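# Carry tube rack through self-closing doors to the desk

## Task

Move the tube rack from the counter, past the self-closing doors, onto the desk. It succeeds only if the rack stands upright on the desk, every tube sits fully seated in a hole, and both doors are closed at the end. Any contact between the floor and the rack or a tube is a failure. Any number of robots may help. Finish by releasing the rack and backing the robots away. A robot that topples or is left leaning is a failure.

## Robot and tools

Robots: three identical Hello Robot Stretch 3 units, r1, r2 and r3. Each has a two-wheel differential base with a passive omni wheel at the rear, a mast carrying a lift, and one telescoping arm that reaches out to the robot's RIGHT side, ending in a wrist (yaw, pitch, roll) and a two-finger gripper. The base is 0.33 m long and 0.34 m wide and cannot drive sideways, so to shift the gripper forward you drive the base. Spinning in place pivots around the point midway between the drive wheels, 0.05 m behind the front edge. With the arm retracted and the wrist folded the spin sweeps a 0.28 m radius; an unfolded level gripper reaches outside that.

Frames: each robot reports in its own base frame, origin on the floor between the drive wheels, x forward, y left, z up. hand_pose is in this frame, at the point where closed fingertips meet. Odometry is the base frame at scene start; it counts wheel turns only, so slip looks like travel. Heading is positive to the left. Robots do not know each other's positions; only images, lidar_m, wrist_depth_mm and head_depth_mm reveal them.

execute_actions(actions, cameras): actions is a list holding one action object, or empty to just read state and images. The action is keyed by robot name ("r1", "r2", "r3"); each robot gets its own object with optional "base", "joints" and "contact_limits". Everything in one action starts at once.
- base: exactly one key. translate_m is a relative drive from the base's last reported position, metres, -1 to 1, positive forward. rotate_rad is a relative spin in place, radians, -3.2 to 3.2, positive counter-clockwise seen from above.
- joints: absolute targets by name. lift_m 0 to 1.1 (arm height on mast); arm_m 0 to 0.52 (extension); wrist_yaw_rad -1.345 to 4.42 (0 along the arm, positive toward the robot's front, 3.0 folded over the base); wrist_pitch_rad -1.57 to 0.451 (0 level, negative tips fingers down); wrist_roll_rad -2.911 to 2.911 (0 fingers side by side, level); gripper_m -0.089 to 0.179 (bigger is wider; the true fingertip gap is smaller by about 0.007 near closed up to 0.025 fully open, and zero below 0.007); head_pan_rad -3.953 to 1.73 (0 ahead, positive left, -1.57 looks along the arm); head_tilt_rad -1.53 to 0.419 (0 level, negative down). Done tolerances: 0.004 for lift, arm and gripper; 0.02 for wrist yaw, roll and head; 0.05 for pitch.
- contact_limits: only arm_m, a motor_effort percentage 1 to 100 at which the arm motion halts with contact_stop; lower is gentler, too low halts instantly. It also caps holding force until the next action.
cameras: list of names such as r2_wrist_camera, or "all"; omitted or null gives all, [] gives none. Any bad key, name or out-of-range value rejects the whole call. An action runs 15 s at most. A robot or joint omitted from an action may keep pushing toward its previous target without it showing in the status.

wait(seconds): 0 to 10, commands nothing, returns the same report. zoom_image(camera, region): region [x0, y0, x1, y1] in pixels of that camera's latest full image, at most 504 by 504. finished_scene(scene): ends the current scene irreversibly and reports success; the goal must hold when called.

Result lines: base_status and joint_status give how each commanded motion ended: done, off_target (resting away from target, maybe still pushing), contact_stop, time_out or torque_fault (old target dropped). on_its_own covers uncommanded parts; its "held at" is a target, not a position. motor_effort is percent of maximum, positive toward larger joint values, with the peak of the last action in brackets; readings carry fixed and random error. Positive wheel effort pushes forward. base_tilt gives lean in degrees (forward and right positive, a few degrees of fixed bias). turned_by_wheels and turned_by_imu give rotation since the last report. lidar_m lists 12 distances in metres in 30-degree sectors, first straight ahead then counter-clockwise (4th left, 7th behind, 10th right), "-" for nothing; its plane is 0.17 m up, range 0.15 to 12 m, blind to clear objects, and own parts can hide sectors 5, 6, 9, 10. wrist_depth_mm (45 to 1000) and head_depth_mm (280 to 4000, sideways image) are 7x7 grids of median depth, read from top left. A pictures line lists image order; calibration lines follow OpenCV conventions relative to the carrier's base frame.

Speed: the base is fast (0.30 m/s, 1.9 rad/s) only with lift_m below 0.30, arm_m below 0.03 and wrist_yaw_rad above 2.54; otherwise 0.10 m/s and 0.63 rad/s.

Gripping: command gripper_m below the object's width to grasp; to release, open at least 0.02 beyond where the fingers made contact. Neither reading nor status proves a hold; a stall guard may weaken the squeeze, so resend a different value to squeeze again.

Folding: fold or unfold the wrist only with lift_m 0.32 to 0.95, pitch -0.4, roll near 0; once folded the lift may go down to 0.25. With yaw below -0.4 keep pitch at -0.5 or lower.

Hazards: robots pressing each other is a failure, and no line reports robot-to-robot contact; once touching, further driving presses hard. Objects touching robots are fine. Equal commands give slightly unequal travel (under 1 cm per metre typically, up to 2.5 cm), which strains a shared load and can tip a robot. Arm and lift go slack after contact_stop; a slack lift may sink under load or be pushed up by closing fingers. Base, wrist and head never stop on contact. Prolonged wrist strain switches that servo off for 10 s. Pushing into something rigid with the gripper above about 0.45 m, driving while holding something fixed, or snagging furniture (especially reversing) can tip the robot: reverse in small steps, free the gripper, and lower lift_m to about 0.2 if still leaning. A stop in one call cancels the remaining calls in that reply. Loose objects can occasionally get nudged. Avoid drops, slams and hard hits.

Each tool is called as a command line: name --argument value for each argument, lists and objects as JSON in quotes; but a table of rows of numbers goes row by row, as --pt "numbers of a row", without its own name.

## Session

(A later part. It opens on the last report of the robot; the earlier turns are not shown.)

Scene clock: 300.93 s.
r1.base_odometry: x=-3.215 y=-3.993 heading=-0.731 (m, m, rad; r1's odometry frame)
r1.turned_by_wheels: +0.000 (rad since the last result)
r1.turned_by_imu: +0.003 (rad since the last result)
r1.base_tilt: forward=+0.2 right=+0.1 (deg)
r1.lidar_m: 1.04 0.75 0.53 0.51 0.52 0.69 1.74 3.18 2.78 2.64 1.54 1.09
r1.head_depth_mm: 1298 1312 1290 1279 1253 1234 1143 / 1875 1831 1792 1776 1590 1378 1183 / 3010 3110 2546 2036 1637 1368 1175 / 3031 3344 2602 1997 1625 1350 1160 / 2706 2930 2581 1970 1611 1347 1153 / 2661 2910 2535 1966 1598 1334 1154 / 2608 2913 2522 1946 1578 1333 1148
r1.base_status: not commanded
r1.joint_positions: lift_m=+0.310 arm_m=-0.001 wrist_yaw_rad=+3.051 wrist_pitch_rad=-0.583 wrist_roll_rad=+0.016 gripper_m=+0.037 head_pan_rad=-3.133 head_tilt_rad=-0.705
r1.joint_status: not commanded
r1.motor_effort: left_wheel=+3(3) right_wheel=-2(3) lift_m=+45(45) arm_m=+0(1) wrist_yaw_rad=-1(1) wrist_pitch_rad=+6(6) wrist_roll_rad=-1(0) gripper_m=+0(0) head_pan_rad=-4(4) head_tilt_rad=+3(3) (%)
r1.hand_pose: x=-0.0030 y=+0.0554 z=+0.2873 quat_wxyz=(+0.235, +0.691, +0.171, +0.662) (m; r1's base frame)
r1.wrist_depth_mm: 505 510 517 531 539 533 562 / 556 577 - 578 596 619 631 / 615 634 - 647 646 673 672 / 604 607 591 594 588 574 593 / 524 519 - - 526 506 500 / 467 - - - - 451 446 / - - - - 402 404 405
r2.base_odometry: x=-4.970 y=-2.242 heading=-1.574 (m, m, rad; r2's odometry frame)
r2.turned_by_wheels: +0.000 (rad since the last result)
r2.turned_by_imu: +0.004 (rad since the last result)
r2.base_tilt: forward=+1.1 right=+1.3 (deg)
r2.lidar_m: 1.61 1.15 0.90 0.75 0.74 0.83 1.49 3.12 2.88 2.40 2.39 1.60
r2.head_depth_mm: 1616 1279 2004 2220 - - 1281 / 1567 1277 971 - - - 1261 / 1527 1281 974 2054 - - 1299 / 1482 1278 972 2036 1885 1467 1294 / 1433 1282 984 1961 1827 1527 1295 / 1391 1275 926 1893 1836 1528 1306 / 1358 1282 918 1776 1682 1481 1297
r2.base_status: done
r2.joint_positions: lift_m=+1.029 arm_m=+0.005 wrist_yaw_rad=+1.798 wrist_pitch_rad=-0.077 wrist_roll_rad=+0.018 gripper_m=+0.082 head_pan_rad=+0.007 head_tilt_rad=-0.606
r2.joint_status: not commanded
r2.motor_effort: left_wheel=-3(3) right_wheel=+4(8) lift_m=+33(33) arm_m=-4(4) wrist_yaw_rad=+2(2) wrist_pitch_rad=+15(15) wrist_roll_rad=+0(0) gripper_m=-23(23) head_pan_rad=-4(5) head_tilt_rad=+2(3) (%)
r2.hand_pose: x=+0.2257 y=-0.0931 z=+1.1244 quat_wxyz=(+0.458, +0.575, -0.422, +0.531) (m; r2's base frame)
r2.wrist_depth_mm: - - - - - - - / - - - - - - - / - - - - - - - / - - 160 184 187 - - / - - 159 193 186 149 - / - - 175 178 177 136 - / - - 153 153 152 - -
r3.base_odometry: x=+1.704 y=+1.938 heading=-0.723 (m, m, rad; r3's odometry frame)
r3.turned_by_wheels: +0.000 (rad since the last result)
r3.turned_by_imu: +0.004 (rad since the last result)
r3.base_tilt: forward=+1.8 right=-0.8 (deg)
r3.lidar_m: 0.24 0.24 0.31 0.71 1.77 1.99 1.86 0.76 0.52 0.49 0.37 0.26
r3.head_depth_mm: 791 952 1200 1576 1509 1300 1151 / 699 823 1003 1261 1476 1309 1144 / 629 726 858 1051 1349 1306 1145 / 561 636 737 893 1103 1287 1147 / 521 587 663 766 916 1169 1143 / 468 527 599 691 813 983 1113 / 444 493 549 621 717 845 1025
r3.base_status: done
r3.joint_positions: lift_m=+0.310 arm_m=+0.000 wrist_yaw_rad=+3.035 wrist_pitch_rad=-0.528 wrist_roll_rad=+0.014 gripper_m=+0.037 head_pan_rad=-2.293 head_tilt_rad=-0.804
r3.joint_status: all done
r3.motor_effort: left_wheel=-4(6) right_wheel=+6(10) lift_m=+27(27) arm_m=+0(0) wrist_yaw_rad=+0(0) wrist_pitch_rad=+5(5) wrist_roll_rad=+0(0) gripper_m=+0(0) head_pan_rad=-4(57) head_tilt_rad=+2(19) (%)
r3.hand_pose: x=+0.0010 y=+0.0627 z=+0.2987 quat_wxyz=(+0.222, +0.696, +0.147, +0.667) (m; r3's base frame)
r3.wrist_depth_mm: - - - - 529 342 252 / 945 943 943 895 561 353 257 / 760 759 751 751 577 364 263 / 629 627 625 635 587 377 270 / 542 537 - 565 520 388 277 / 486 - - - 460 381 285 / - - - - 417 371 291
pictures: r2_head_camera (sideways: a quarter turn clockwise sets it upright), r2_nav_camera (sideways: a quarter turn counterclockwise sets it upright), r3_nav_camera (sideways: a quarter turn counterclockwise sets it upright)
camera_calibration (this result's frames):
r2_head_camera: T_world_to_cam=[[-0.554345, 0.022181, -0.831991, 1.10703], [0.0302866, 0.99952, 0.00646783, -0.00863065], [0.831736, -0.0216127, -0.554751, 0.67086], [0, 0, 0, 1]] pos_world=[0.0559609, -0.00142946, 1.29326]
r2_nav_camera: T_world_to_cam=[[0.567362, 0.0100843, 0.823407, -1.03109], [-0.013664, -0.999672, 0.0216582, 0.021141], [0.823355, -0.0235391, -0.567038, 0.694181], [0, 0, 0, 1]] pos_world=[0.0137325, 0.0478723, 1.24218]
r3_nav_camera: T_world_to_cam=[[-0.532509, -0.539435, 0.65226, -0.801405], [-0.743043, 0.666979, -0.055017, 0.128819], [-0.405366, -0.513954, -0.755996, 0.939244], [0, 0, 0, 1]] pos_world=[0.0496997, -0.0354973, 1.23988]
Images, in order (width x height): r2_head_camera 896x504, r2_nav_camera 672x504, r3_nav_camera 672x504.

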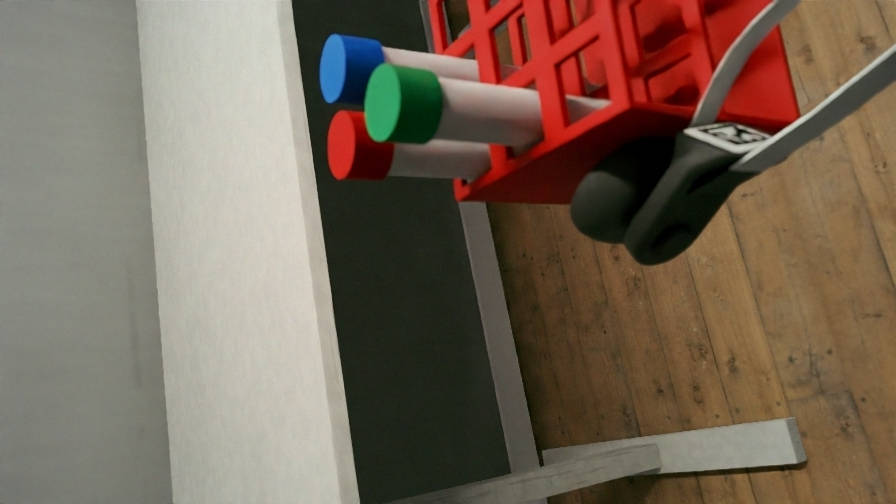

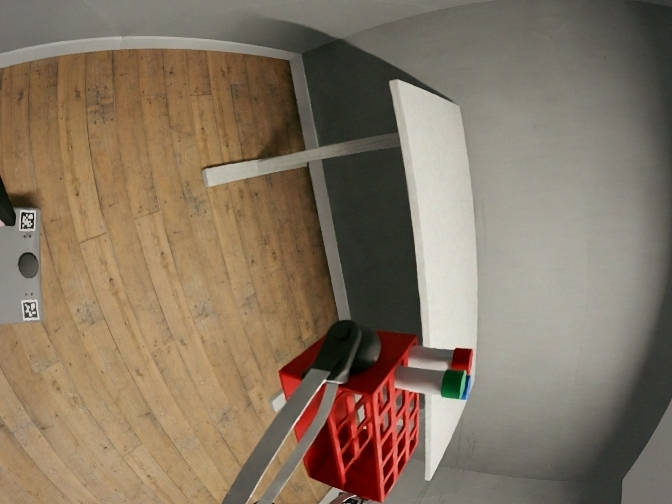

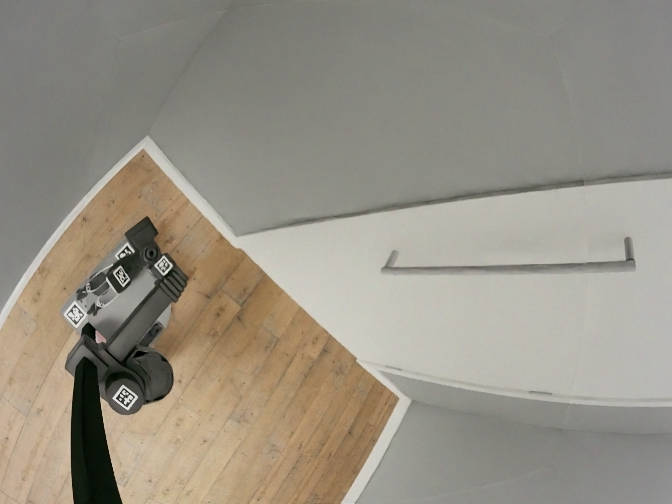

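execute_actions --actions '[{"r2":{"base":{"translate_m":0.5},"joints":{"lift_m":0.97}}}]' --cameras '[]'

execute_actions --actions '[{"r2":{"base":{"rotate_rad":1.4},"joints":{"arm_m":0.3,"wrist_yaw_rad":0.6,"head_pan_rad":-1.4,"head_tilt_rad":-0.7}}}]' --cameras '["r2_nav_camera","r2_head_camera"]'

Scene clock: 312.63 s.
r1.base_odometry: x=-3.215 y=-3.993 heading=-0.731 (m, m, rad; r1's odometry frame)
r1.turned_by_wheels: +0.000 (rad since the last result)
r1.turned_by_imu: +0.002 (rad since the last result)
r1.base_tilt: forward=+0.1 right=+0.1 (deg)
r1.lidar_m: 1.04 0.75 0.53 0.51 0.52 0.69 1.74 3.19 2.78 2.64 1.54 1.09
r1.head_depth_mm: 1299 1305 1294 1277 1253 1242 1137 / 1867 1846 1799 1763 1605 1374 1184 / 2996 3118 2547 2012 1626 1368 1176 / 2996 3310 2603 1988 1621 1356 1168 / 2683 2918 2574 1987 1604 1349 1157 / 2672 2902 2557 1967 1591 1341 1156 / 2632 2905 2539 1943 1588 1322 1146
r1.base_status: not commanded
r1.joint_positions: lift_m=+0.310 arm_m=-0.001 wrist_yaw_rad=+3.051 wrist_pitch_rad=-0.583 wrist_roll_rad=+0.016 gripper_m=+0.037 head_pan_rad=-3.133 head_tilt_rad=-0.705
r1.joint_status: not commanded
r1.motor_effort: left_wheel=+3(4) right_wheel=-2(2) lift_m=+45(45) arm_m=+1(0) wrist_yaw_rad=-1(1) wrist_pitch_rad=+5(6) wrist_roll_rad=-1(1) gripper_m=+0(0) head_pan_rad=-4(4) head_tilt_rad=+4(3) (%)
r1.hand_pose: x=-0.0030 y=+0.0554 z=+0.2873 quat_wxyz=(+0.235, +0.691, +0.171, +0.662) (m; r1's base frame)
r1.wrist_depth_mm: 502 503 520 528 539 536 561 / 558 573 - 584 602 626 630 / 627 626 - 647 653 663 656 / 609 609 586 586 586 573 582 / 516 534 - - 525 502 502 / 472 - - - - 445 447 / - - - - 404 406 399
r2.base_odometry: x=-4.972 y=-2.742 heading=-1.575 (m, m, rad; r2's odometry frame)
r2.turned_by_wheels: +0.000 (rad since the last result)
r2.turned_by_imu: +0.002 (rad since the last result)
r2.base_tilt: forward=+1.1 right=+1.3 (deg)
r2.lidar_m: 1.14 0.71 1.09 0.91 0.90 1.01 1.78 3.60 2.69 2.24 2.23 1.17
r2.head_depth_mm: 1117 1186 828 609 514 317 1210 / 1085 1168 825 633 - - 287 / 1049 1130 827 633 497 - - / 1022 1102 828 607 483 1480 1264 / 994 1071 828 610 483 1448 1293 / 964 1037 823 607 484 1417 1286 / 935 1025 828 610 483 432 1289
r2.base_status: done
r2.joint_positions: lift_m=+0.970 arm_m=+0.005 wrist_yaw_rad=+1.798 wrist_pitch_rad=-0.077 wrist_roll_rad=+0.018 gripper_m=+0.082 head_pan_rad=+0.007 head_tilt_rad=-0.606
r2.joint_status: all done
r2.motor_effort: left_wheel=-3(3) right_wheel=+3(8) lift_m=+16(28) arm_m=-3(4) wrist_yaw_rad=+2(1) wrist_pitch_rad=+15(15) wrist_roll_rad=+0(0) gripper_m=-23(24) head_pan_rad=-5(5) head_tilt_rad=+3(4) (%)
r2.hand_pose: x=+0.2257 y=-0.0931 z=+1.0654 quat_wxyz=(+0.458, +0.575, -0.422, +0.531) (m; r2's base frame)
r2.wrist_depth_mm: 985 - - - - - - / - - - - - - - / - - - - - - - / - 792 159 186 188 774 748 / 472 497 160 193 186 150 447 / 332 374 175 178 178 136 362 / - - 153 153 152 - -
r3.base_odometry: x=+1.704 y=+1.938 heading=-0.723 (m, m, rad; r3's odometry frame)
r3.turned_by_wheels: +0.000 (rad since the last result)
r3.turned_by_imu: +0.001 (rad since the last result)
r3.base_tilt: forward=+1.8 right=-0.8 (deg)
r3.lidar_m: 0.24 0.24 0.31 0.71 1.77 1.99 1.86 0.76 0.52 0.49 0.37 0.26
r3.head_depth_mm: 793 951 1195 1586 1516 1305 1143 / 703 823 999 1263 1475 1306 1145 / 629 725 861 1049 1346 1299 1144 / 560 637 735 897 1103 1280 1147 / 522 587 664 767 912 1160 1148 / 466 525 598 690 811 977 1122 / 444 493 549 621 716 845 1025
r3.base_status: not commanded
r3.joint_positions: lift_m=+0.310 arm_m=+0.000 wrist_yaw_rad=+3.035 wrist_pitch_rad=-0.528 wrist_roll_rad=+0.014 gripper_m=+0.037 head_pan_rad=-2.293 head_tilt_rad=-0.804
r3.joint_status: not commanded
r3.motor_effort: left_wheel=-4(4) right_wheel=+6(6) lift_m=+27(27) arm_m=+0(0) wrist_yaw_rad=+1(1) wrist_pitch_rad=+5(5) wrist_roll_rad=+0(0) gripper_m=+0(0) head_pan_rad=-5(4) head_tilt_rad=+2(2) (%)
r3.hand_pose: x=+0.0010 y=+0.0627 z=+0.2987 quat_wxyz=(+0.222, +0.696, +0.147, +0.667) (m; r3's base frame)
r3.wrist_depth_mm: - - - - 531 342 252 / 947 950 937 888 556 352 259 / 756 757 752 750 575 366 263 / 628 632 630 628 583 375 270 / 544 538 - 570 517 388 276 / 489 - - - 457 383 283 / - - - - 421 366 291
pictures: none
No camera images: the call's "cameras" was empty. Leave "cameras" out to get every camera's image.

Scene clock: 316.03 s.
r1.base_odometry: x=-3.215 y=-3.993 heading=-0.731 (m, m, rad; r1's odometry frame)
r1.turned_by_wheels: +0.000 (rad since the last result)
r1.turned_by_imu: +0.001 (rad since the last result)
r1.base_tilt: forward=+0.2 right=+0.1 (deg)
r1.lidar_m: 1.04 0.75 0.53 0.51 0.52 0.70 1.74 3.19 2.76 2.64 1.54 1.09
r1.head_depth_mm: 1301 1308 1293 1276 1257 1240 1137 / 1881 1835 1818 1766 1598 1376 1183 / 3047 3117 2531 2013 1632 1358 1175 / 2995 3363 2640 2017 1612 1359 1171 / 2692 2927 2594 1969 1599 1341 1155 / 2658 2870 2525 1969 1591 1337 1157 / 2636 2904 2521 1947 1577 1329 1145
r1.base_status: not commanded
r1.joint_positions: lift_m=+0.310 arm_m=-0.001 wrist_yaw_rad=+3.051 wrist_pitch_rad=-0.583 wrist_roll_rad=+0.016 gripper_m=+0.037 head_pan_rad=-3.133 head_tilt_rad=-0.705
r1.joint_status: not commanded
r1.motor_effort: left_wheel=+4(3) right_wheel=-3(2) lift_m=+45(45) arm_m=+1(0) wrist_yaw_rad=-1(1) wrist_pitch_rad=+6(6) wrist_roll_rad=-1(0) gripper_m=+0(1) head_pan_rad=-4(4) head_tilt_rad=+3(3) (%)
r1.hand_pose: x=-0.0030 y=+0.0554 z=+0.2873 quat_wxyz=(+0.235, +0.691, +0.171, +0.662) (m; r1's base frame)
r1.wrist_depth_mm: 499 503 518 533 529 550 556 / 567 557 - 582 605 618 631 / 615 618 - 627 650 669 655 / 591 604 590 592 572 595 591 / 532 539 - - 522 506 506 / 475 - - - - 455 446 / - - - - 408 395 409
r2.base_odometry: x=-4.972 y=-2.742 heading=-0.175 (m, m, rad; r2's odometry frame)
r2.turned_by_wheels: +1.400 (rad since the last result)
r2.turned_by_imu: +1.417 (rad since the last result)
r2.base_tilt: forward=+1.1 right=+1.4 (deg)
r2.lidar_m: 0.93 0.90 0.95 1.34 3.62 3.03 2.30 2.23 1.18 1.16 0.73 0.71
r2.head_depth_mm: 1130 - 634 537 1634 1429 1233 / 1100 - - 536 1599 1425 1245 / 1060 650 636 536 1558 1424 1236 / 1036 667 662 536 476 1432 1241 / 984 605 686 537 464 1429 1231 / 978 951 685 537 452 1426 1239 / 947 955 689 536 440 1428 1215
r2.base_status: done
r2.joint_positions: lift_m=+0.970 arm_m=+0.300 wrist_yaw_rad=+0.600 wrist_pitch_rad=-0.077 wrist_roll_rad=+0.018 gripper_m=+0.082 head_pan_rad=-1.393 head_tilt_rad=-0.692
r2.joint_status: all done
r2.motor_effort: left_wheel=-2(5) right_wheel=+3(7) lift_m=+16(16) arm_m=+3(3) wrist_yaw_rad=+0(4) wrist_pitch_rad=+15(15) wrist_roll_rad=+0(0) gripper_m=-24(23) head_pan_rad=-5(60) head_tilt_rad=-5(14) (%)
r2.hand_pose: x=+0.1218 y=-0.6540 z=+1.0654 quat_wxyz=(+0.678, +0.237, -0.673, +0.181) (m; r2's base frame)
r2.wrist_depth_mm: 685 669 647 611 593 579 546 / 762 704 664 655 622 594 563 / 781 733 684 652 652 609 582 / 814 747 160 185 188 637 608 / 469 499 159 193 186 149 448 / 330 351 175 179 179 136 332 / 268 255 153 153 153 239 249
r3.base_odometry: x=+1.704 y=+1.938 heading=-0.723 (m, m, rad; r3's odometry frame)
r3.turned_by_wheels: +0.000 (rad since the last result)
r3.turned_by_imu: +0.001 (rad since the last result)
r3.base_tilt: forward=+1.6 right=-0.8 (deg)
r3.lidar_m: 0.24 0.24 0.31 0.71 1.77 1.98 1.86 0.76 0.52 0.49 0.37 0.26
r3.head_depth_mm: 795 958 1189 1578 1516 1304 1144 / 701 825 995 1264 1476 1303 1141 / 628 726 856 1051 1349 1309 1140 / 561 637 735 895 1111 1280 1145 / 522 589 663 769 913 1170 1145 / 466 526 599 690 812 984 1117 / 445 493 550 623 717 844 1028
r3.base_status: not commanded
r3.joint_positions: lift_m=+0.310 arm_m=+0.000 wrist_yaw_rad=+3.035 wrist_pitch_rad=-0.528 wrist_roll_rad=+0.014 gripper_m=+0.037 head_pan_rad=-2.293 head_tilt_rad=-0.804
r3.joint_status: not commanded
r3.motor_effort: left_wheel=-4(4) right_wheel=+5(6) lift_m=+27(27) arm_m=-1(0) wrist_yaw_rad=+1(0) wrist_pitch_rad=+5(5) wrist_roll_rad=+0(0) gripper_m=+0(0) head_pan_rad=-5(4) head_tilt_rad=+2(2) (%)
r3.hand_pose: x=+0.0010 y=+0.0627 z=+0.2987 quat_wxyz=(+0.222, +0.696, +0.147, +0.667) (m; r3's base frame)
r3.wrist_depth_mm: - - - - 535 342 251 / 943 945 937 894 567 352 257 / 757 753 763 756 578 362 264 / 635 629 629 622 577 375 270 / 539 538 - 565 518 387 277 / 485 - - - 456 381 283 / - - - - 419 369 290
pictures: r2_head_camera (sideways: a quarter turn clockwise sets it upright), r2_nav_camera (sideways: a quarter turn counterclockwise sets it upright)
camera_calibration (this result's frames):
r2_head_camera: T_world_to_cam=[[-0.0843833, 0.618143, -0.781524, 1.03837], [0.990248, 0.13928, 0.003243, -0.0102875], [0.110855, -0.773628, -0.623867, 0.765173], [0, 0, 0, 1]] pos_world=[0.012985, -0.0484692, 1.28891]
r2_nav_camera: T_world_to_cam=[[0.118251, -0.624727, 0.771837, -0.961124], [-0.987163, -0.157996, 0.0233577, 0.0248692], [0.107355, -0.764692, -0.635391, 0.787469], [0, 0, 0, 1]] pos_world=[0.0536648, 0.00566055, 1.2416]
Images, in order (width x height): r2_head_camera 896x504, r2_nav_camera 672x504.

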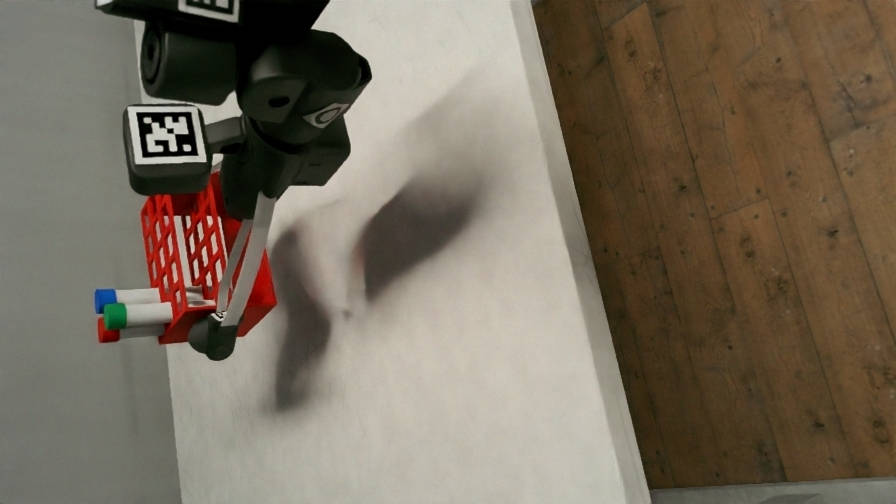

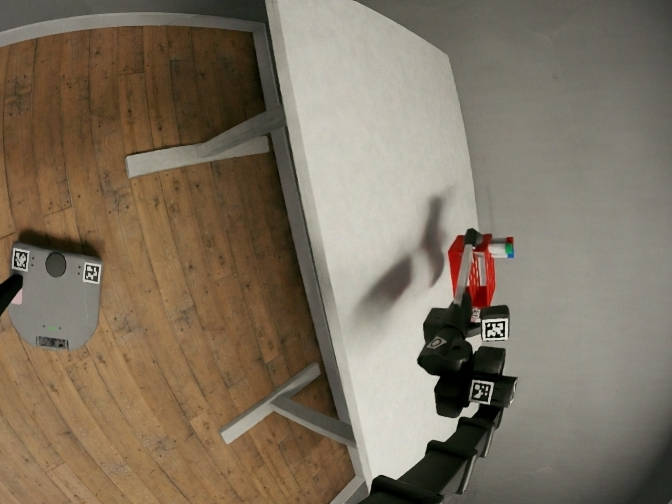

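execute_actions --actions '[{"r2":{"joints":{"lift_m":0.897}}}]' --cameras '["r2_head_camera"]'

Scene clock: 320.83 s.
r1.base_odometry: x=-3.215 y=-3.993 heading=-0.731 (m, m, rad; r1's odometry frame)
r1.turned_by_wheels: +0.000 (rad since the last result)
r1.turned_by_imu: +0.001 (rad since the last result)
r1.base_tilt: forward=+0.2 right=+0.2 (deg)
r1.lidar_m: 1.04 0.75 0.53 0.51 0.52 0.69 1.74 3.18 2.77 2.64 1.54 1.09
r1.head_depth_mm: 1301 1309 1293 1283 1258 1237 1142 / 1881 1844 1811 1771 1595 1375 1179 / 3041 3096 2540 2012 1634 1359 1174 / 2999 3292 2644 2001 1623 1351 1165 / 2671 2933 2575 1989 1606 1346 1157 / 2652 2929 2523 1956 1592 1344 1151 / 2652 2893 2508 1945 1581 1328 1143
r1.base_status: not commanded
r1.joint_positions: lift_m=+0.310 arm_m=-0.001 wrist_yaw_rad=+3.051 wrist_pitch_rad=-0.583 wrist_roll_rad=+0.016 gripper_m=+0.037 head_pan_rad=-3.133 head_tilt_rad=-0.705
r1.joint_status: not commanded
r1.motor_effort: left_wheel=+3(3) right_wheel=-2(2) lift_m=+45(45) arm_m=+1(0) wrist_yaw_rad=-1(1) wrist_pitch_rad=+6(6) wrist_roll_rad=-1(1) gripper_m=+0(0) head_pan_rad=-4(4) head_tilt_rad=+3(3) (%)
r1.hand_pose: x=-0.0030 y=+0.0554 z=+0.2873 quat_wxyz=(+0.235, +0.691, +0.171, +0.662) (m; r1's base frame)
r1.wrist_depth_mm: 496 508 532 515 530 539 538 / 552 575 - 583 601 611 632 / 609 623 - 655 647 651 674 / 604 599 588 599 582 582 581 / 521 543 - - 526 505 513 / 470 - - - - 445 447 / - - - - 403 399 399
r2.base_odometry: x=-4.972 y=-2.742 heading=-0.175 (m, m, rad; r2's odometry frame)
r2.turned_by_wheels: +0.000 (rad since the last result)
r2.turned_by_imu: +0.000 (rad since the last result)
r2.base_tilt: forward=+1.1 right=+1.4 (deg)
r2.lidar_m: 0.93 0.90 0.95 1.34 3.65 3.03 2.29 2.23 1.17 1.16 0.73 0.71
r2.head_depth_mm: 1131 952 - 521 1629 1422 1240 / 1098 953 - 504 1601 1432 1245 / 1061 951 - 520 1555 1419 1239 / 1033 953 659 537 477 1426 1244 / 1009 902 640 537 464 1425 1247 / 980 956 688 537 451 1424 1231 / 951 957 688 537 441 1429 1219
r2.base_status: not commanded
r2.joint_positions: lift_m=+0.898 arm_m=+0.300 wrist_yaw_rad=+0.600 wrist_pitch_rad=-0.067 wrist_roll_rad=+0.018 gripper_m=+0.082 head_pan_rad=-1.393 head_tilt_rad=-0.692
r2.joint_status: all done
r2.motor_effort: left_wheel=-2(2) right_wheel=+3(3) lift_m=+14(16) arm_m=+2(2) wrist_yaw_rad=+0(0) wrist_pitch_rad=+9(15) wrist_roll_rad=+0(0) gripper_m=-24(23) head_pan_rad=-4(5) head_tilt_rad=-4(4) (%)
r2.hand_pose: x=+0.1220 y=-0.6544 z=+0.9950 quat_wxyz=(+0.677, +0.233, -0.674, +0.184) (m; r2's base frame)
r2.wrist_depth_mm: 710 691 643 634 595 572 557 / 748 703 662 641 621 608 572 / 779 740 687 644 646 627 589 / 500 492 159 179 177 466 464 / 290 312 157 193 181 150 277 / 204 216 175 176 175 136 198 / - 158 152 152 152 149 154
r3.base_odometry: x=+1.704 y=+1.938 heading=-0.723 (m, m, rad; r3's odometry frame)
r3.turned_by_wheels: +0.000 (rad since the last result)
r3.turned_by_imu: +0.001 (rad since the last result)
r3.base_tilt: forward=+1.6 right=-0.8 (deg)
r3.lidar_m: 0.24 0.24 0.31 0.71 1.77 1.98 1.87 0.77 0.52 0.49 0.37 0.26
r3.head_depth_mm: 793 949 1192 1583 1506 1302 1142 / 701 825 995 1263 1491 1299 1141 / 629 729 860 1051 1352 1295 1151 / 560 638 738 895 1105 1279 1148 / 524 587 662 768 917 1164 1142 / 467 526 599 690 813 978 1119 / 445 493 550 622 717 844 1025
r3.base_status: not commanded
r3.joint_positions: lift_m=+0.310 arm_m=+0.000 wrist_yaw_rad=+3.035 wrist_pitch_rad=-0.528 wrist_roll_rad=+0.014 gripper_m=+0.037 head_pan_rad=-2.293 head_tilt_rad=-0.804
r3.joint_status: not commanded
r3.motor_effort: left_wheel=-4(4) right_wheel=+5(5) lift_m=+27(27) arm_m=+0(0) wrist_yaw_rad=+1(1) wrist_pitch_rad=+5(5) wrist_roll_rad=+0(0) gripper_m=+0(0) head_pan_rad=-4(5) head_tilt_rad=+3(2) (%)
r3.hand_pose: x=+0.0010 y=+0.0627 z=+0.2987 quat_wxyz=(+0.222, +0.696, +0.147, +0.667) (m; r3's base frame)
r3.wrist_depth_mm: - - - - 538 343 251 / 962 924 949 882 561 351 258 / 761 760 759 742 578 363 263 / 637 626 633 630 585 375 268 / 542 541 - 561 518 391 275 / 485 - - - 459 380 284 / - - - - 419 367 291
pictures: r2_head_camera (sideways: a quarter turn clockwise sets it upright)
camera_calibration (this result's frames):
r2_head_camera: T_world_to_cam=[[-0.0843831, 0.618143, -0.781524, 1.03837], [0.990248, 0.13928, 0.00324301, -0.0102875], [0.110855, -0.773628, -0.623867, 0.765173], [0, 0, 0, 1]] pos_world=[0.012985, -0.0484692, 1.28891]
Images, in order (width x height): r2_head_camera 896x504.

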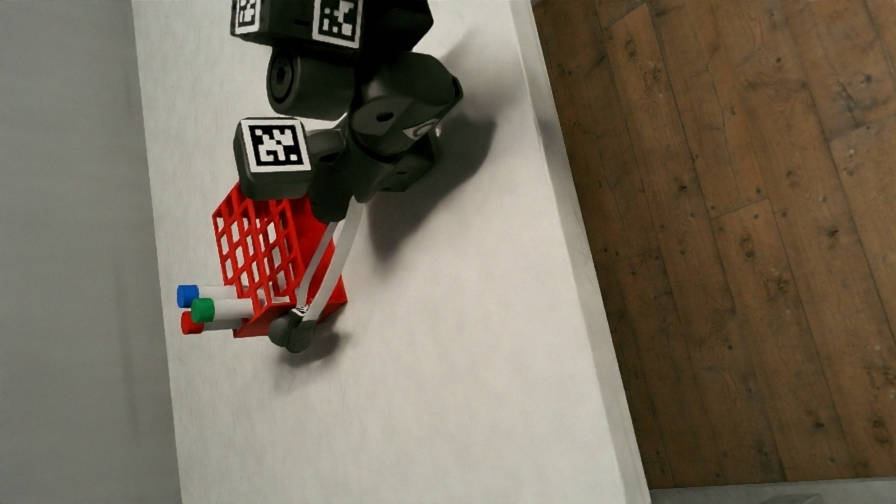

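execute_actions --actions '[{"r2":{"joints":{"gripper_m":0.179}}}]' --cameras '[]'

execute_actions --actions '[{"r2":{"joints":{"lift_m":1.04}}}]' --cameras '[]'

execute_actions --actions '[{"r2":{"base":{"translate_m":-0.35},"joints":{"arm_m":0.01,"head_pan_rad":-0.9,"head_tilt_rad":-0.4}}}]' --cameras '["r2_head_camera","r2_nav_camera","r3_nav_camera"]'

Scene clock: 328.80 s.
r1.base_odometry: x=-3.215 y=-3.993 heading=-0.731 (m, m, rad; r1's odometry frame)
r1.turned_by_wheels: +0.000 (rad since the last result)
r1.turned_by_imu: +0.002 (rad since the last result)
r1.base_tilt: forward=+0.2 right=+0.2 (deg)
r1.lidar_m: 1.04 0.75 0.53 0.51 0.52 0.69 1.74 3.18 2.77 2.64 1.54 1.09
r1.head_depth_mm: 1298 1311 1290 1275 1265 1236 1146 / 1873 1827 1796 1764 1597 1379 1177 / 2995 3119 2556 2016 1641 1370 1172 / 3020 3322 2627 2004 1616 1356 1165 / 2670 2895 2576 1982 1603 1347 1156 / 2653 2913 2547 1958 1595 1338 1154 / 2647 2871 2550 1953 1578 1325 1147
r1.base_status: not commanded
r1.joint_positions: lift_m=+0.310 arm_m=-0.001 wrist_yaw_rad=+3.051 wrist_pitch_rad=-0.583 wrist_roll_rad=+0.016 gripper_m=+0.037 head_pan_rad=-3.133 head_tilt_rad=-0.705
r1.joint_status: not commanded
r1.motor_effort: left_wheel=+3(3) right_wheel=-3(2) lift_m=+45(44) arm_m=+0(0) wrist_yaw_rad=+0(1) wrist_pitch_rad=+6(6) wrist_roll_rad=-1(1) gripper_m=-1(0) head_pan_rad=-4(4) head_tilt_rad=+3(3) (%)
r1.hand_pose: x=-0.0030 y=+0.0554 z=+0.2873 quat_wxyz=(+0.235, +0.691, +0.171, +0.662) (m; r1's base frame)
r1.wrist_depth_mm: 503 510 522 525 523 540 563 / 556 561 - 587 597 620 632 / 619 620 - 651 645 682 668 / 612 599 604 580 582 585 580 / 522 541 - - 518 514 501 / 477 - - - - 448 447 / - - - - 408 402 399
r2.base_odometry: x=-4.972 y=-2.742 heading=-0.175 (m, m, rad; r2's odometry frame)
r2.turned_by_wheels: +0.000 (rad since the last result)
r2.turned_by_imu: +0.000 (rad since the last result)
r2.base_tilt: forward=+1.2 right=+1.4 (deg)
r2.lidar_m: 0.93 0.90 0.95 1.33 3.64 3.03 2.29 2.23 1.17 1.16 0.73 0.71
r2.head_depth_mm: 1132 952 - 519 1646 1423 1241 / 1095 951 - 505 1603 1429 1243 / 1067 951 - 521 1570 1433 1238 / 1038 949 658 536 477 1423 1234 / 1005 902 641 536 464 1426 1236 / 978 951 689 536 451 1431 1245 / 950 956 687 536 441 1427 1219
r2.base_status: not commanded
r2.joint_positions: lift_m=+0.898 arm_m=+0.300 wrist_yaw_rad=+0.600 wrist_pitch_rad=-0.067 wrist_roll_rad=+0.018 gripper_m=+0.179 head_pan_rad=-1.393 head_tilt_rad=-0.692
r2.joint_status: all done
r2.motor_effort: left_wheel=-3(2) right_wheel=+3(3) lift_m=+14(15) arm_m=+2(2) wrist_yaw_rad=+0(0) wrist_pitch_rad=+9(9) wrist_roll_rad=+0(0) gripper_m=-1(98) head_pan_rad=-4(5) head_tilt_rad=-4(3) (%)
r2.hand_pose: x=+0.1220 y=-0.6544 z=+0.9950 quat_wxyz=(+0.677, +0.233, -0.674, +0.184) (m; r2's base frame)
r2.wrist_depth_mm: 728 680 642 623 603 575 553 / 738 707 671 648 615 584 566 / 786 745 689 645 649 611 591 / 502 492 157 178 175 468 460 / 290 317 158 194 181 149 300 / 218 192 167 176 175 150 - / 151 157 152 151 152 150 147
r3.base_odometry: x=+1.704 y=+1.938 heading=-0.723 (m, m, rad; r3's odometry frame)
r3.turned_by_wheels: +0.000 (rad since the last result)
r3.turned_by_imu: +0.001 (rad since the last result)
r3.base_tilt: forward=+1.7 right=-0.8 (deg)
r3.lidar_m: 0.24 0.24 0.31 0.71 1.77 1.99 1.86 0.77 0.52 0.49 0.37 0.26
r3.head_depth_mm: 790 949 1198 1580 1516 1297 1148 / 701 824 996 1262 1470 1303 1141 / 631 727 858 1052 1347 1304 1149 / 561 637 738 893 1103 1288 1146 / 522 587 664 765 919 1164 1146 / 467 526 600 690 813 982 1111 / 445 492 550 623 716 847 1028
r3.base_status: not commanded
r3.joint_positions: lift_m=+0.310 arm_m=+0.000 wrist_yaw_rad=+3.035 wrist_pitch_rad=-0.528 wrist_roll_rad=+0.014 gripper_m=+0.037 head_pan_rad=-2.293 head_tilt_rad=-0.804
r3.joint_status: not commanded
r3.motor_effort: left_wheel=-4(3) right_wheel=+5(6) lift_m=+26(27) arm_m=+0(1) wrist_yaw_rad=+0(0) wrist_pitch_rad=+5(5) wrist_roll_rad=+0(0) gripper_m=+0(0) head_pan_rad=-4(4) head_tilt_rad=+3(2) (%)
r3.hand_pose: x=+0.0010 y=+0.0627 z=+0.2987 quat_wxyz=(+0.222, +0.696, +0.147, +0.667) (m; r3's base frame)
r3.wrist_depth_mm: - - - - 530 344 252 / 945 953 943 899 554 350 258 / 755 757 747 756 578 365 264 / 633 624 617 625 582 375 270 / 537 538 - 565 511 389 276 / 483 - - - 458 381 284 / - - - - 422 369 291
pictures: none
No camera images: the call's "cameras" was empty. Leave "cameras" out to get every camera's image.

Scene clock: 330.93 s.
r1.base_odometry: x=-3.215 y=-3.993 heading=-0.731 (m, m, rad; r1's odometry frame)
r1.turned_by_wheels: +0.000 (rad since the last result)
r1.turned_by_imu: +0.001 (rad since the last result)
r1.base_tilt: forward=+0.2 right=+0.2 (deg)
r1.lidar_m: 1.04 0.75 0.53 0.51 0.52 0.69 1.73 3.20 2.76 2.64 1.54 1.09
r1.head_depth_mm: 1295 1311 1295 1265 1264 1237 1142 / 1864 1838 1818 1763 1601 1366 1183 / 3019 3114 2519 2011 1621 1363 1171 / 3027 3270 2614 2000 1614 1352 1167 / 2671 2927 2587 1976 1604 1353 1160 / 2645 2949 2570 1953 1598 1343 1152 / 2617 2894 2517 1930 1572 1328 1148
r1.base_status: not commanded
r1.joint_positions: lift_m=+0.310 arm_m=-0.001 wrist_yaw_rad=+3.051 wrist_pitch_rad=-0.583 wrist_roll_rad=+0.016 gripper_m=+0.037 head_pan_rad=-3.133 head_tilt_rad=-0.705
r1.joint_status: not commanded
r1.motor_effort: left_wheel=+3(3) right_wheel=-2(2) lift_m=+45(45) arm_m=+1(0) wrist_yaw_rad=-1(2) wrist_pitch_rad=+6(6) wrist_roll_rad=-1(1) gripper_m=+0(1) head_pan_rad=-4(4) head_tilt_rad=+3(3) (%)
r1.hand_pose: x=-0.0030 y=+0.0554 z=+0.2873 quat_wxyz=(+0.235, +0.691, +0.171, +0.662) (m; r1's base frame)
r1.wrist_depth_mm: 505 516 520 530 536 539 554 / 565 570 - 592 582 621 636 / 612 610 - 640 650 663 662 / 608 601 595 583 596 582 578 / 536 532 - - 530 519 506 / 465 - - - - 455 451 / - - - - 403 402 399
r2.base_odometry: x=-4.972 y=-2.742 heading=-0.175 (m, m, rad; r2's odometry frame)
r2.turned_by_wheels: +0.000 (rad since the last result)
r2.turned_by_imu: +0.000 (rad since the last result)
r2.base_tilt: forward=+1.1 right=+1.2 (deg)
r2.lidar_m: 0.93 0.90 0.95 1.34 3.64 3.03 2.30 2.23 1.17 1.16 0.73 0.71
r2.head_depth_mm: - - 684 535 1649 1438 1239 / - - 686 536 1600 1424 1242 / 1066 861 660 537 1562 1442 1236 / 1032 903 658 536 477 1433 1238 / 1000 858 656 538 464 1422 1244 / 973 955 688 538 452 1433 1238 / 957 952 688 538 440 1410 1217
r2.base_status: not commanded
r2.joint_positions: lift_m=+1.040 arm_m=+0.300 wrist_yaw_rad=+0.600 wrist_pitch_rad=-0.067 wrist_roll_rad=+0.018 gripper_m=+0.179 head_pan_rad=-1.393 head_tilt_rad=-0.692
r2.joint_status: all done
r2.motor_effort: left_wheel=-2(1) right_wheel=+3(3) lift_m=+33(34) arm_m=+3(3) wrist_yaw_rad=+0(0) wrist_pitch_rad=+9(9) wrist_roll_rad=+0(0) gripper_m=-1(0) head_pan_rad=-4(4) head_tilt_rad=-5(4) (%)
r2.hand_pose: x=+0.1220 y=-0.6544 z=+1.1370 quat_wxyz=(+0.677, +0.233, -0.674, +0.184) (m; r2's base frame)
r2.wrist_depth_mm: 703 690 636 608 590 570 549 / 733 713 673 645 619 591 569 / 776 736 698 664 642 623 598 / 806 776 725 699 664 637 608 / 841 716 645 651 668 655 629 / 476 438 466 457 456 437 - / 360 353 329 342 354 353 336
r3.base_odometry: x=+1.704 y=+1.938 heading=-0.723 (m, m, rad; r3's odometry frame)
r3.turned_by_wheels: +0.000 (rad since the last result)
r3.turned_by_imu: +0.000 (rad since the last result)
r3.base_tilt: forward=+1.7 right=-0.8 (deg)
r3.lidar_m: 0.24 0.24 0.31 0.71 1.77 1.99 1.86 0.76 0.52 0.49 0.37 0.26
r3.head_depth_mm: 790 952 1191 1587 1500 1299 1142 / 703 823 992 1272 1478 1305 1145 / 629 726 858 1052 1342 1308 1147 / 561 637 736 894 1108 1283 1143 / 522 586 662 770 913 1163 1148 / 468 525 599 692 812 978 1112 / 444 491 550 622 717 843 1026
r3.base_status: not commanded
r3.joint_positions: lift_m=+0.310 arm_m=+0.000 wrist_yaw_rad=+3.035 wrist_pitch_rad=-0.528 wrist_roll_rad=+0.014 gripper_m=+0.037 head_pan_rad=-2.293 head_tilt_rad=-0.804
r3.joint_status: not commanded
r3.motor_effort: left_wheel=-4(3) right_wheel=+6(4) lift_m=+27(27) arm_m=+0(1) wrist_yaw_rad=+0(0) wrist_pitch_rad=+5(5) wrist_roll_rad=+0(0) gripper_m=+0(0) head_pan_rad=-5(3) head_tilt_rad=+3(2) (%)
r3.hand_pose: x=+0.0010 y=+0.0627 z=+0.2987 quat_wxyz=(+0.222, +0.696, +0.147, +0.667) (m; r3's base frame)
r3.wrist_depth_mm: - - - - 530 340 252 / 957 950 950 880 556 355 258 / 763 753 762 742 574 364 265 / 628 636 621 623 580 376 269 / 540 542 - 556 518 389 276 / 487 - - - 456 383 283 / - - - - 415 368 289
pictures: none
No camera images: the call's "cameras" was empty. Leave "cameras" out to get every camera's image.

Scene clock: 335.37 s.
r1.base_odometry: x=-3.215 y=-3.993 heading=-0.731 (m, m, rad; r1's odometry frame)
r1.turned_by_wheels: +0.000 (rad since the last result)
r1.turned_by_imu: +0.001 (rad since the last result)
r1.base_tilt: forward=+0.2 right=+0.1 (deg)
r1.lidar_m: 1.04 0.75 0.53 0.51 0.52 0.69 1.74 3.20 2.77 2.64 1.54 1.09
r1.head_depth_mm: 1294 1308 1292 1275 1259 1245 1141 / 1874 1830 1807 1757 1598 1374 1184 / 3031 3085 2544 2047 1629 1365 1173 / 3036 3335 2612 2001 1618 1361 1169 / 2673 2927 2588 1982 1608 1344 1160 / 2656 2893 2562 1954 1589 1337 1153 / 2619 2926 2531 1942 1582 1323 1149
r1.base_status: not commanded
r1.joint_positions: lift_m=+0.310 arm_m=-0.001 wrist_yaw_rad=+3.051 wrist_pitch_rad=-0.583 wrist_roll_rad=+0.016 gripper_m=+0.037 head_pan_rad=-3.133 head_tilt_rad=-0.705
r1.joint_status: not commanded
r1.motor_effort: left_wheel=+3(3) right_wheel=-2(2) lift_m=+44(45) arm_m=+0(0) wrist_yaw_rad=+0(1) wrist_pitch_rad=+6(6) wrist_roll_rad=-1(1) gripper_m=+0(0) head_pan_rad=-4(4) head_tilt_rad=+3(3) (%)
r1.hand_pose: x=-0.0030 y=+0.0554 z=+0.2873 quat_wxyz=(+0.235, +0.691, +0.171, +0.662) (m; r1's base frame)
r1.wrist_depth_mm: 491 519 516 524 536 546 558 / 545 569 - 593 610 610 619 / 626 635 - 646 642 671 683 / 609 605 583 586 584 579 583 / 521 544 - - 526 503 503 / 468 - - - - 448 446 / - - - - 395 403 404
r2.base_odometry: x=-5.317 y=-2.681 heading=-0.175 (m, m, rad; r2's odometry frame)
r2.turned_by_wheels: +0.000 (rad since the last result)
r2.turned_by_imu: -0.002 (rad since the last result)
r2.base_tilt: forward=+1.1 right=+1.3 (deg)
r2.lidar_m: 1.25 1.21 1.28 1.90 3.47 2.61 1.97 1.92 1.77 1.05 1.30 0.99
r2.head_depth_mm: 1078 1151 1215 896 634 1580 1476 / 1101 1171 1235 899 648 1593 1475 / 1117 1193 1261 900 586 1627 1478 / 1129 1207 1292 805 638 1640 1478 / 1152 1230 1294 904 637 1686 1489 / 1170 1259 1322 907 638 1709 1480 / 1194 1275 1340 913 639 1191 1290
r2.base_status: done
r2.joint_positions: lift_m=+1.040 arm_m=+0.010 wrist_yaw_rad=+0.600 wrist_pitch_rad=-0.067 wrist_roll_rad=+0.018 gripper_m=+0.179 head_pan_rad=-0.907 head_tilt_rad=-0.409
r2.joint_status: all done
r2.motor_effort: left_wheel=-2(6) right_wheel=+3(5) lift_m=+33(33) arm_m=-3(5) wrist_yaw_rad=-1(0) wrist_pitch_rad=+9(9) wrist_roll_rad=+0(0) gripper_m=-1(1) head_pan_rad=+5(42) head_tilt_rad=+4(27) (%)
r2.hand_pose: x=+0.1220 y=-0.3650 z=+1.1370 quat_wxyz=(+0.677, +0.233, -0.674, +0.184) (m; r2's base frame)
r2.wrist_depth_mm: - - - - - 949 908 / - - - - - 1000 944 / - - - - - - 996 / - - - - - - 977 / 666 716 653 641 644 650 700 / 481 433 461 462 460 445 - / - 379 361 358 358 355 337
r3.base_odometry: x=+1.704 y=+1.938 heading=-0.723 (m, m, rad; r3's odometry frame)
r3.turned_by_wheels: +0.000 (rad since the last result)
r3.turned_by_imu: +0.001 (rad since the last result)
r3.base_tilt: forward=+1.7 right=-0.7 (deg)
r3.lidar_m: 0.24 0.24 0.31 0.71 1.77 1.98 1.86 0.76 0.52 0.49 0.37 0.26
r3.head_depth_mm: 792 956 1194 1590 1510 1299 1145 / 702 825 1002 1265 1484 1308 1149 / 631 727 859 1050 1351 1302 1143 / 559 639 734 895 1106 1280 1150 / 521 588 664 766 920 1163 1142 / 467 526 599 689 810 980 1115 / 445 492 549 622 717 844 1030
r3.base_status: not commanded
r3.joint_positions: lift_m=+0.310 arm_m=+0.000 wrist_yaw_rad=+3.035 wrist_pitch_rad=-0.528 wrist_roll_rad=+0.014 gripper_m=+0.037 head_pan_rad=-2.293 head_tilt_rad=-0.804
r3.joint_status: not commanded
r3.motor_effort: left_wheel=-4(4) right_wheel=+5(7) lift_m=+26(27) arm_m=+0(0) wrist_yaw_rad=+0(1) wrist_pitch_rad=+5(5) wrist_roll_rad=+0(0) gripper_m=+0(0) head_pan_rad=-4(4) head_tilt_rad=+2(2) (%)
r3.hand_pose: x=+0.0010 y=+0.0627 z=+0.2987 quat_wxyz=(+0.222, +0.696, +0.147, +0.667) (m; r3's base frame)
r3.wrist_depth_mm: - - - - 528 342 251 / 943 959 934 884 561 354 259 / 750 756 751 751 576 360 264 / 637 633 625 632 582 376 269 / 540 539 - 558 511 388 276 / 484 - - - 464 383 283 / - - - - 416 367 291
pictures: r2_head_camera (sideways: a quarter turn clockwise sets it upright), r2_nav_camera (sideways: a quarter turn counterclockwise sets it upright), r3_nav_camera (sideways: a quarter turn counterclockwise sets it upright)
camera_calibration (this result's frames):
r2_head_camera: T_world_to_cam=[[-0.213711, 0.315588, -0.924517, 1.22564], [0.80887, 0.587828, 0.0136794, -0.0227713], [0.547774, -0.744891, -0.380896, 0.446372], [0, 0, 0, 1]] pos_world=[0.0358409, -0.0409131, 1.30346]
r2_nav_camera: T_world_to_cam=[[0.248091, -0.307322, 0.918697, -1.15342], [-0.80244, -0.596487, 0.01716, 0.0318036], [0.542717, -0.741456, -0.39459, 0.471509], [0, 0, 0, 1]] pos_world=[0.0557791, 0.0141012, 1.24515]
r3_nav_camera: T_world_to_cam=[[-0.532509, -0.539435, 0.65226, -0.801405], [-0.743043, 0.666979, -0.055017, 0.128819], [-0.405365, -0.513954, -0.755996, 0.939244], [0, 0, 0, 1]] pos_world=[0.0496997, -0.0354973, 1.23988]
Images, in order (width x height): r2_head_camera 896x504, r2_nav_camera 672x504, r3_nav_camera 672x504.

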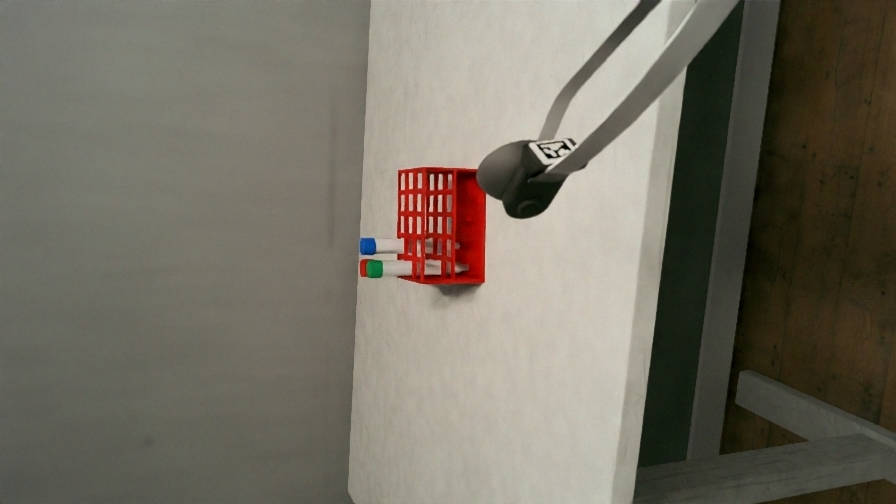

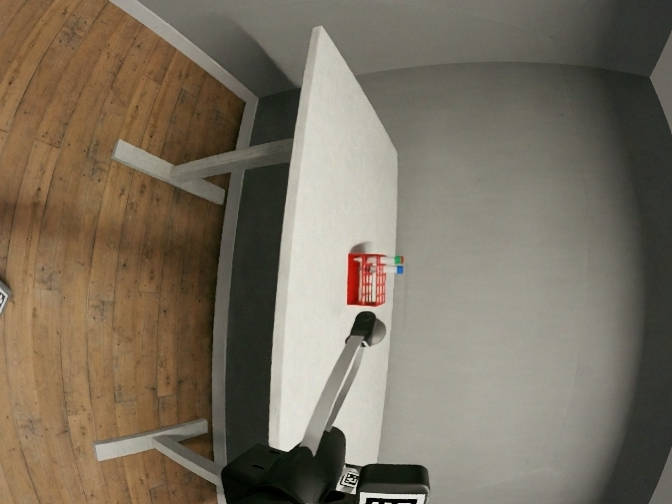

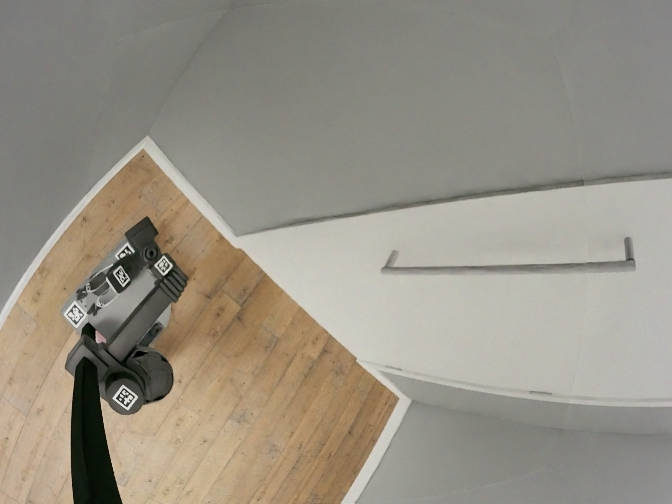

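finished_scene --scene 2

The scene is finished: the task was done.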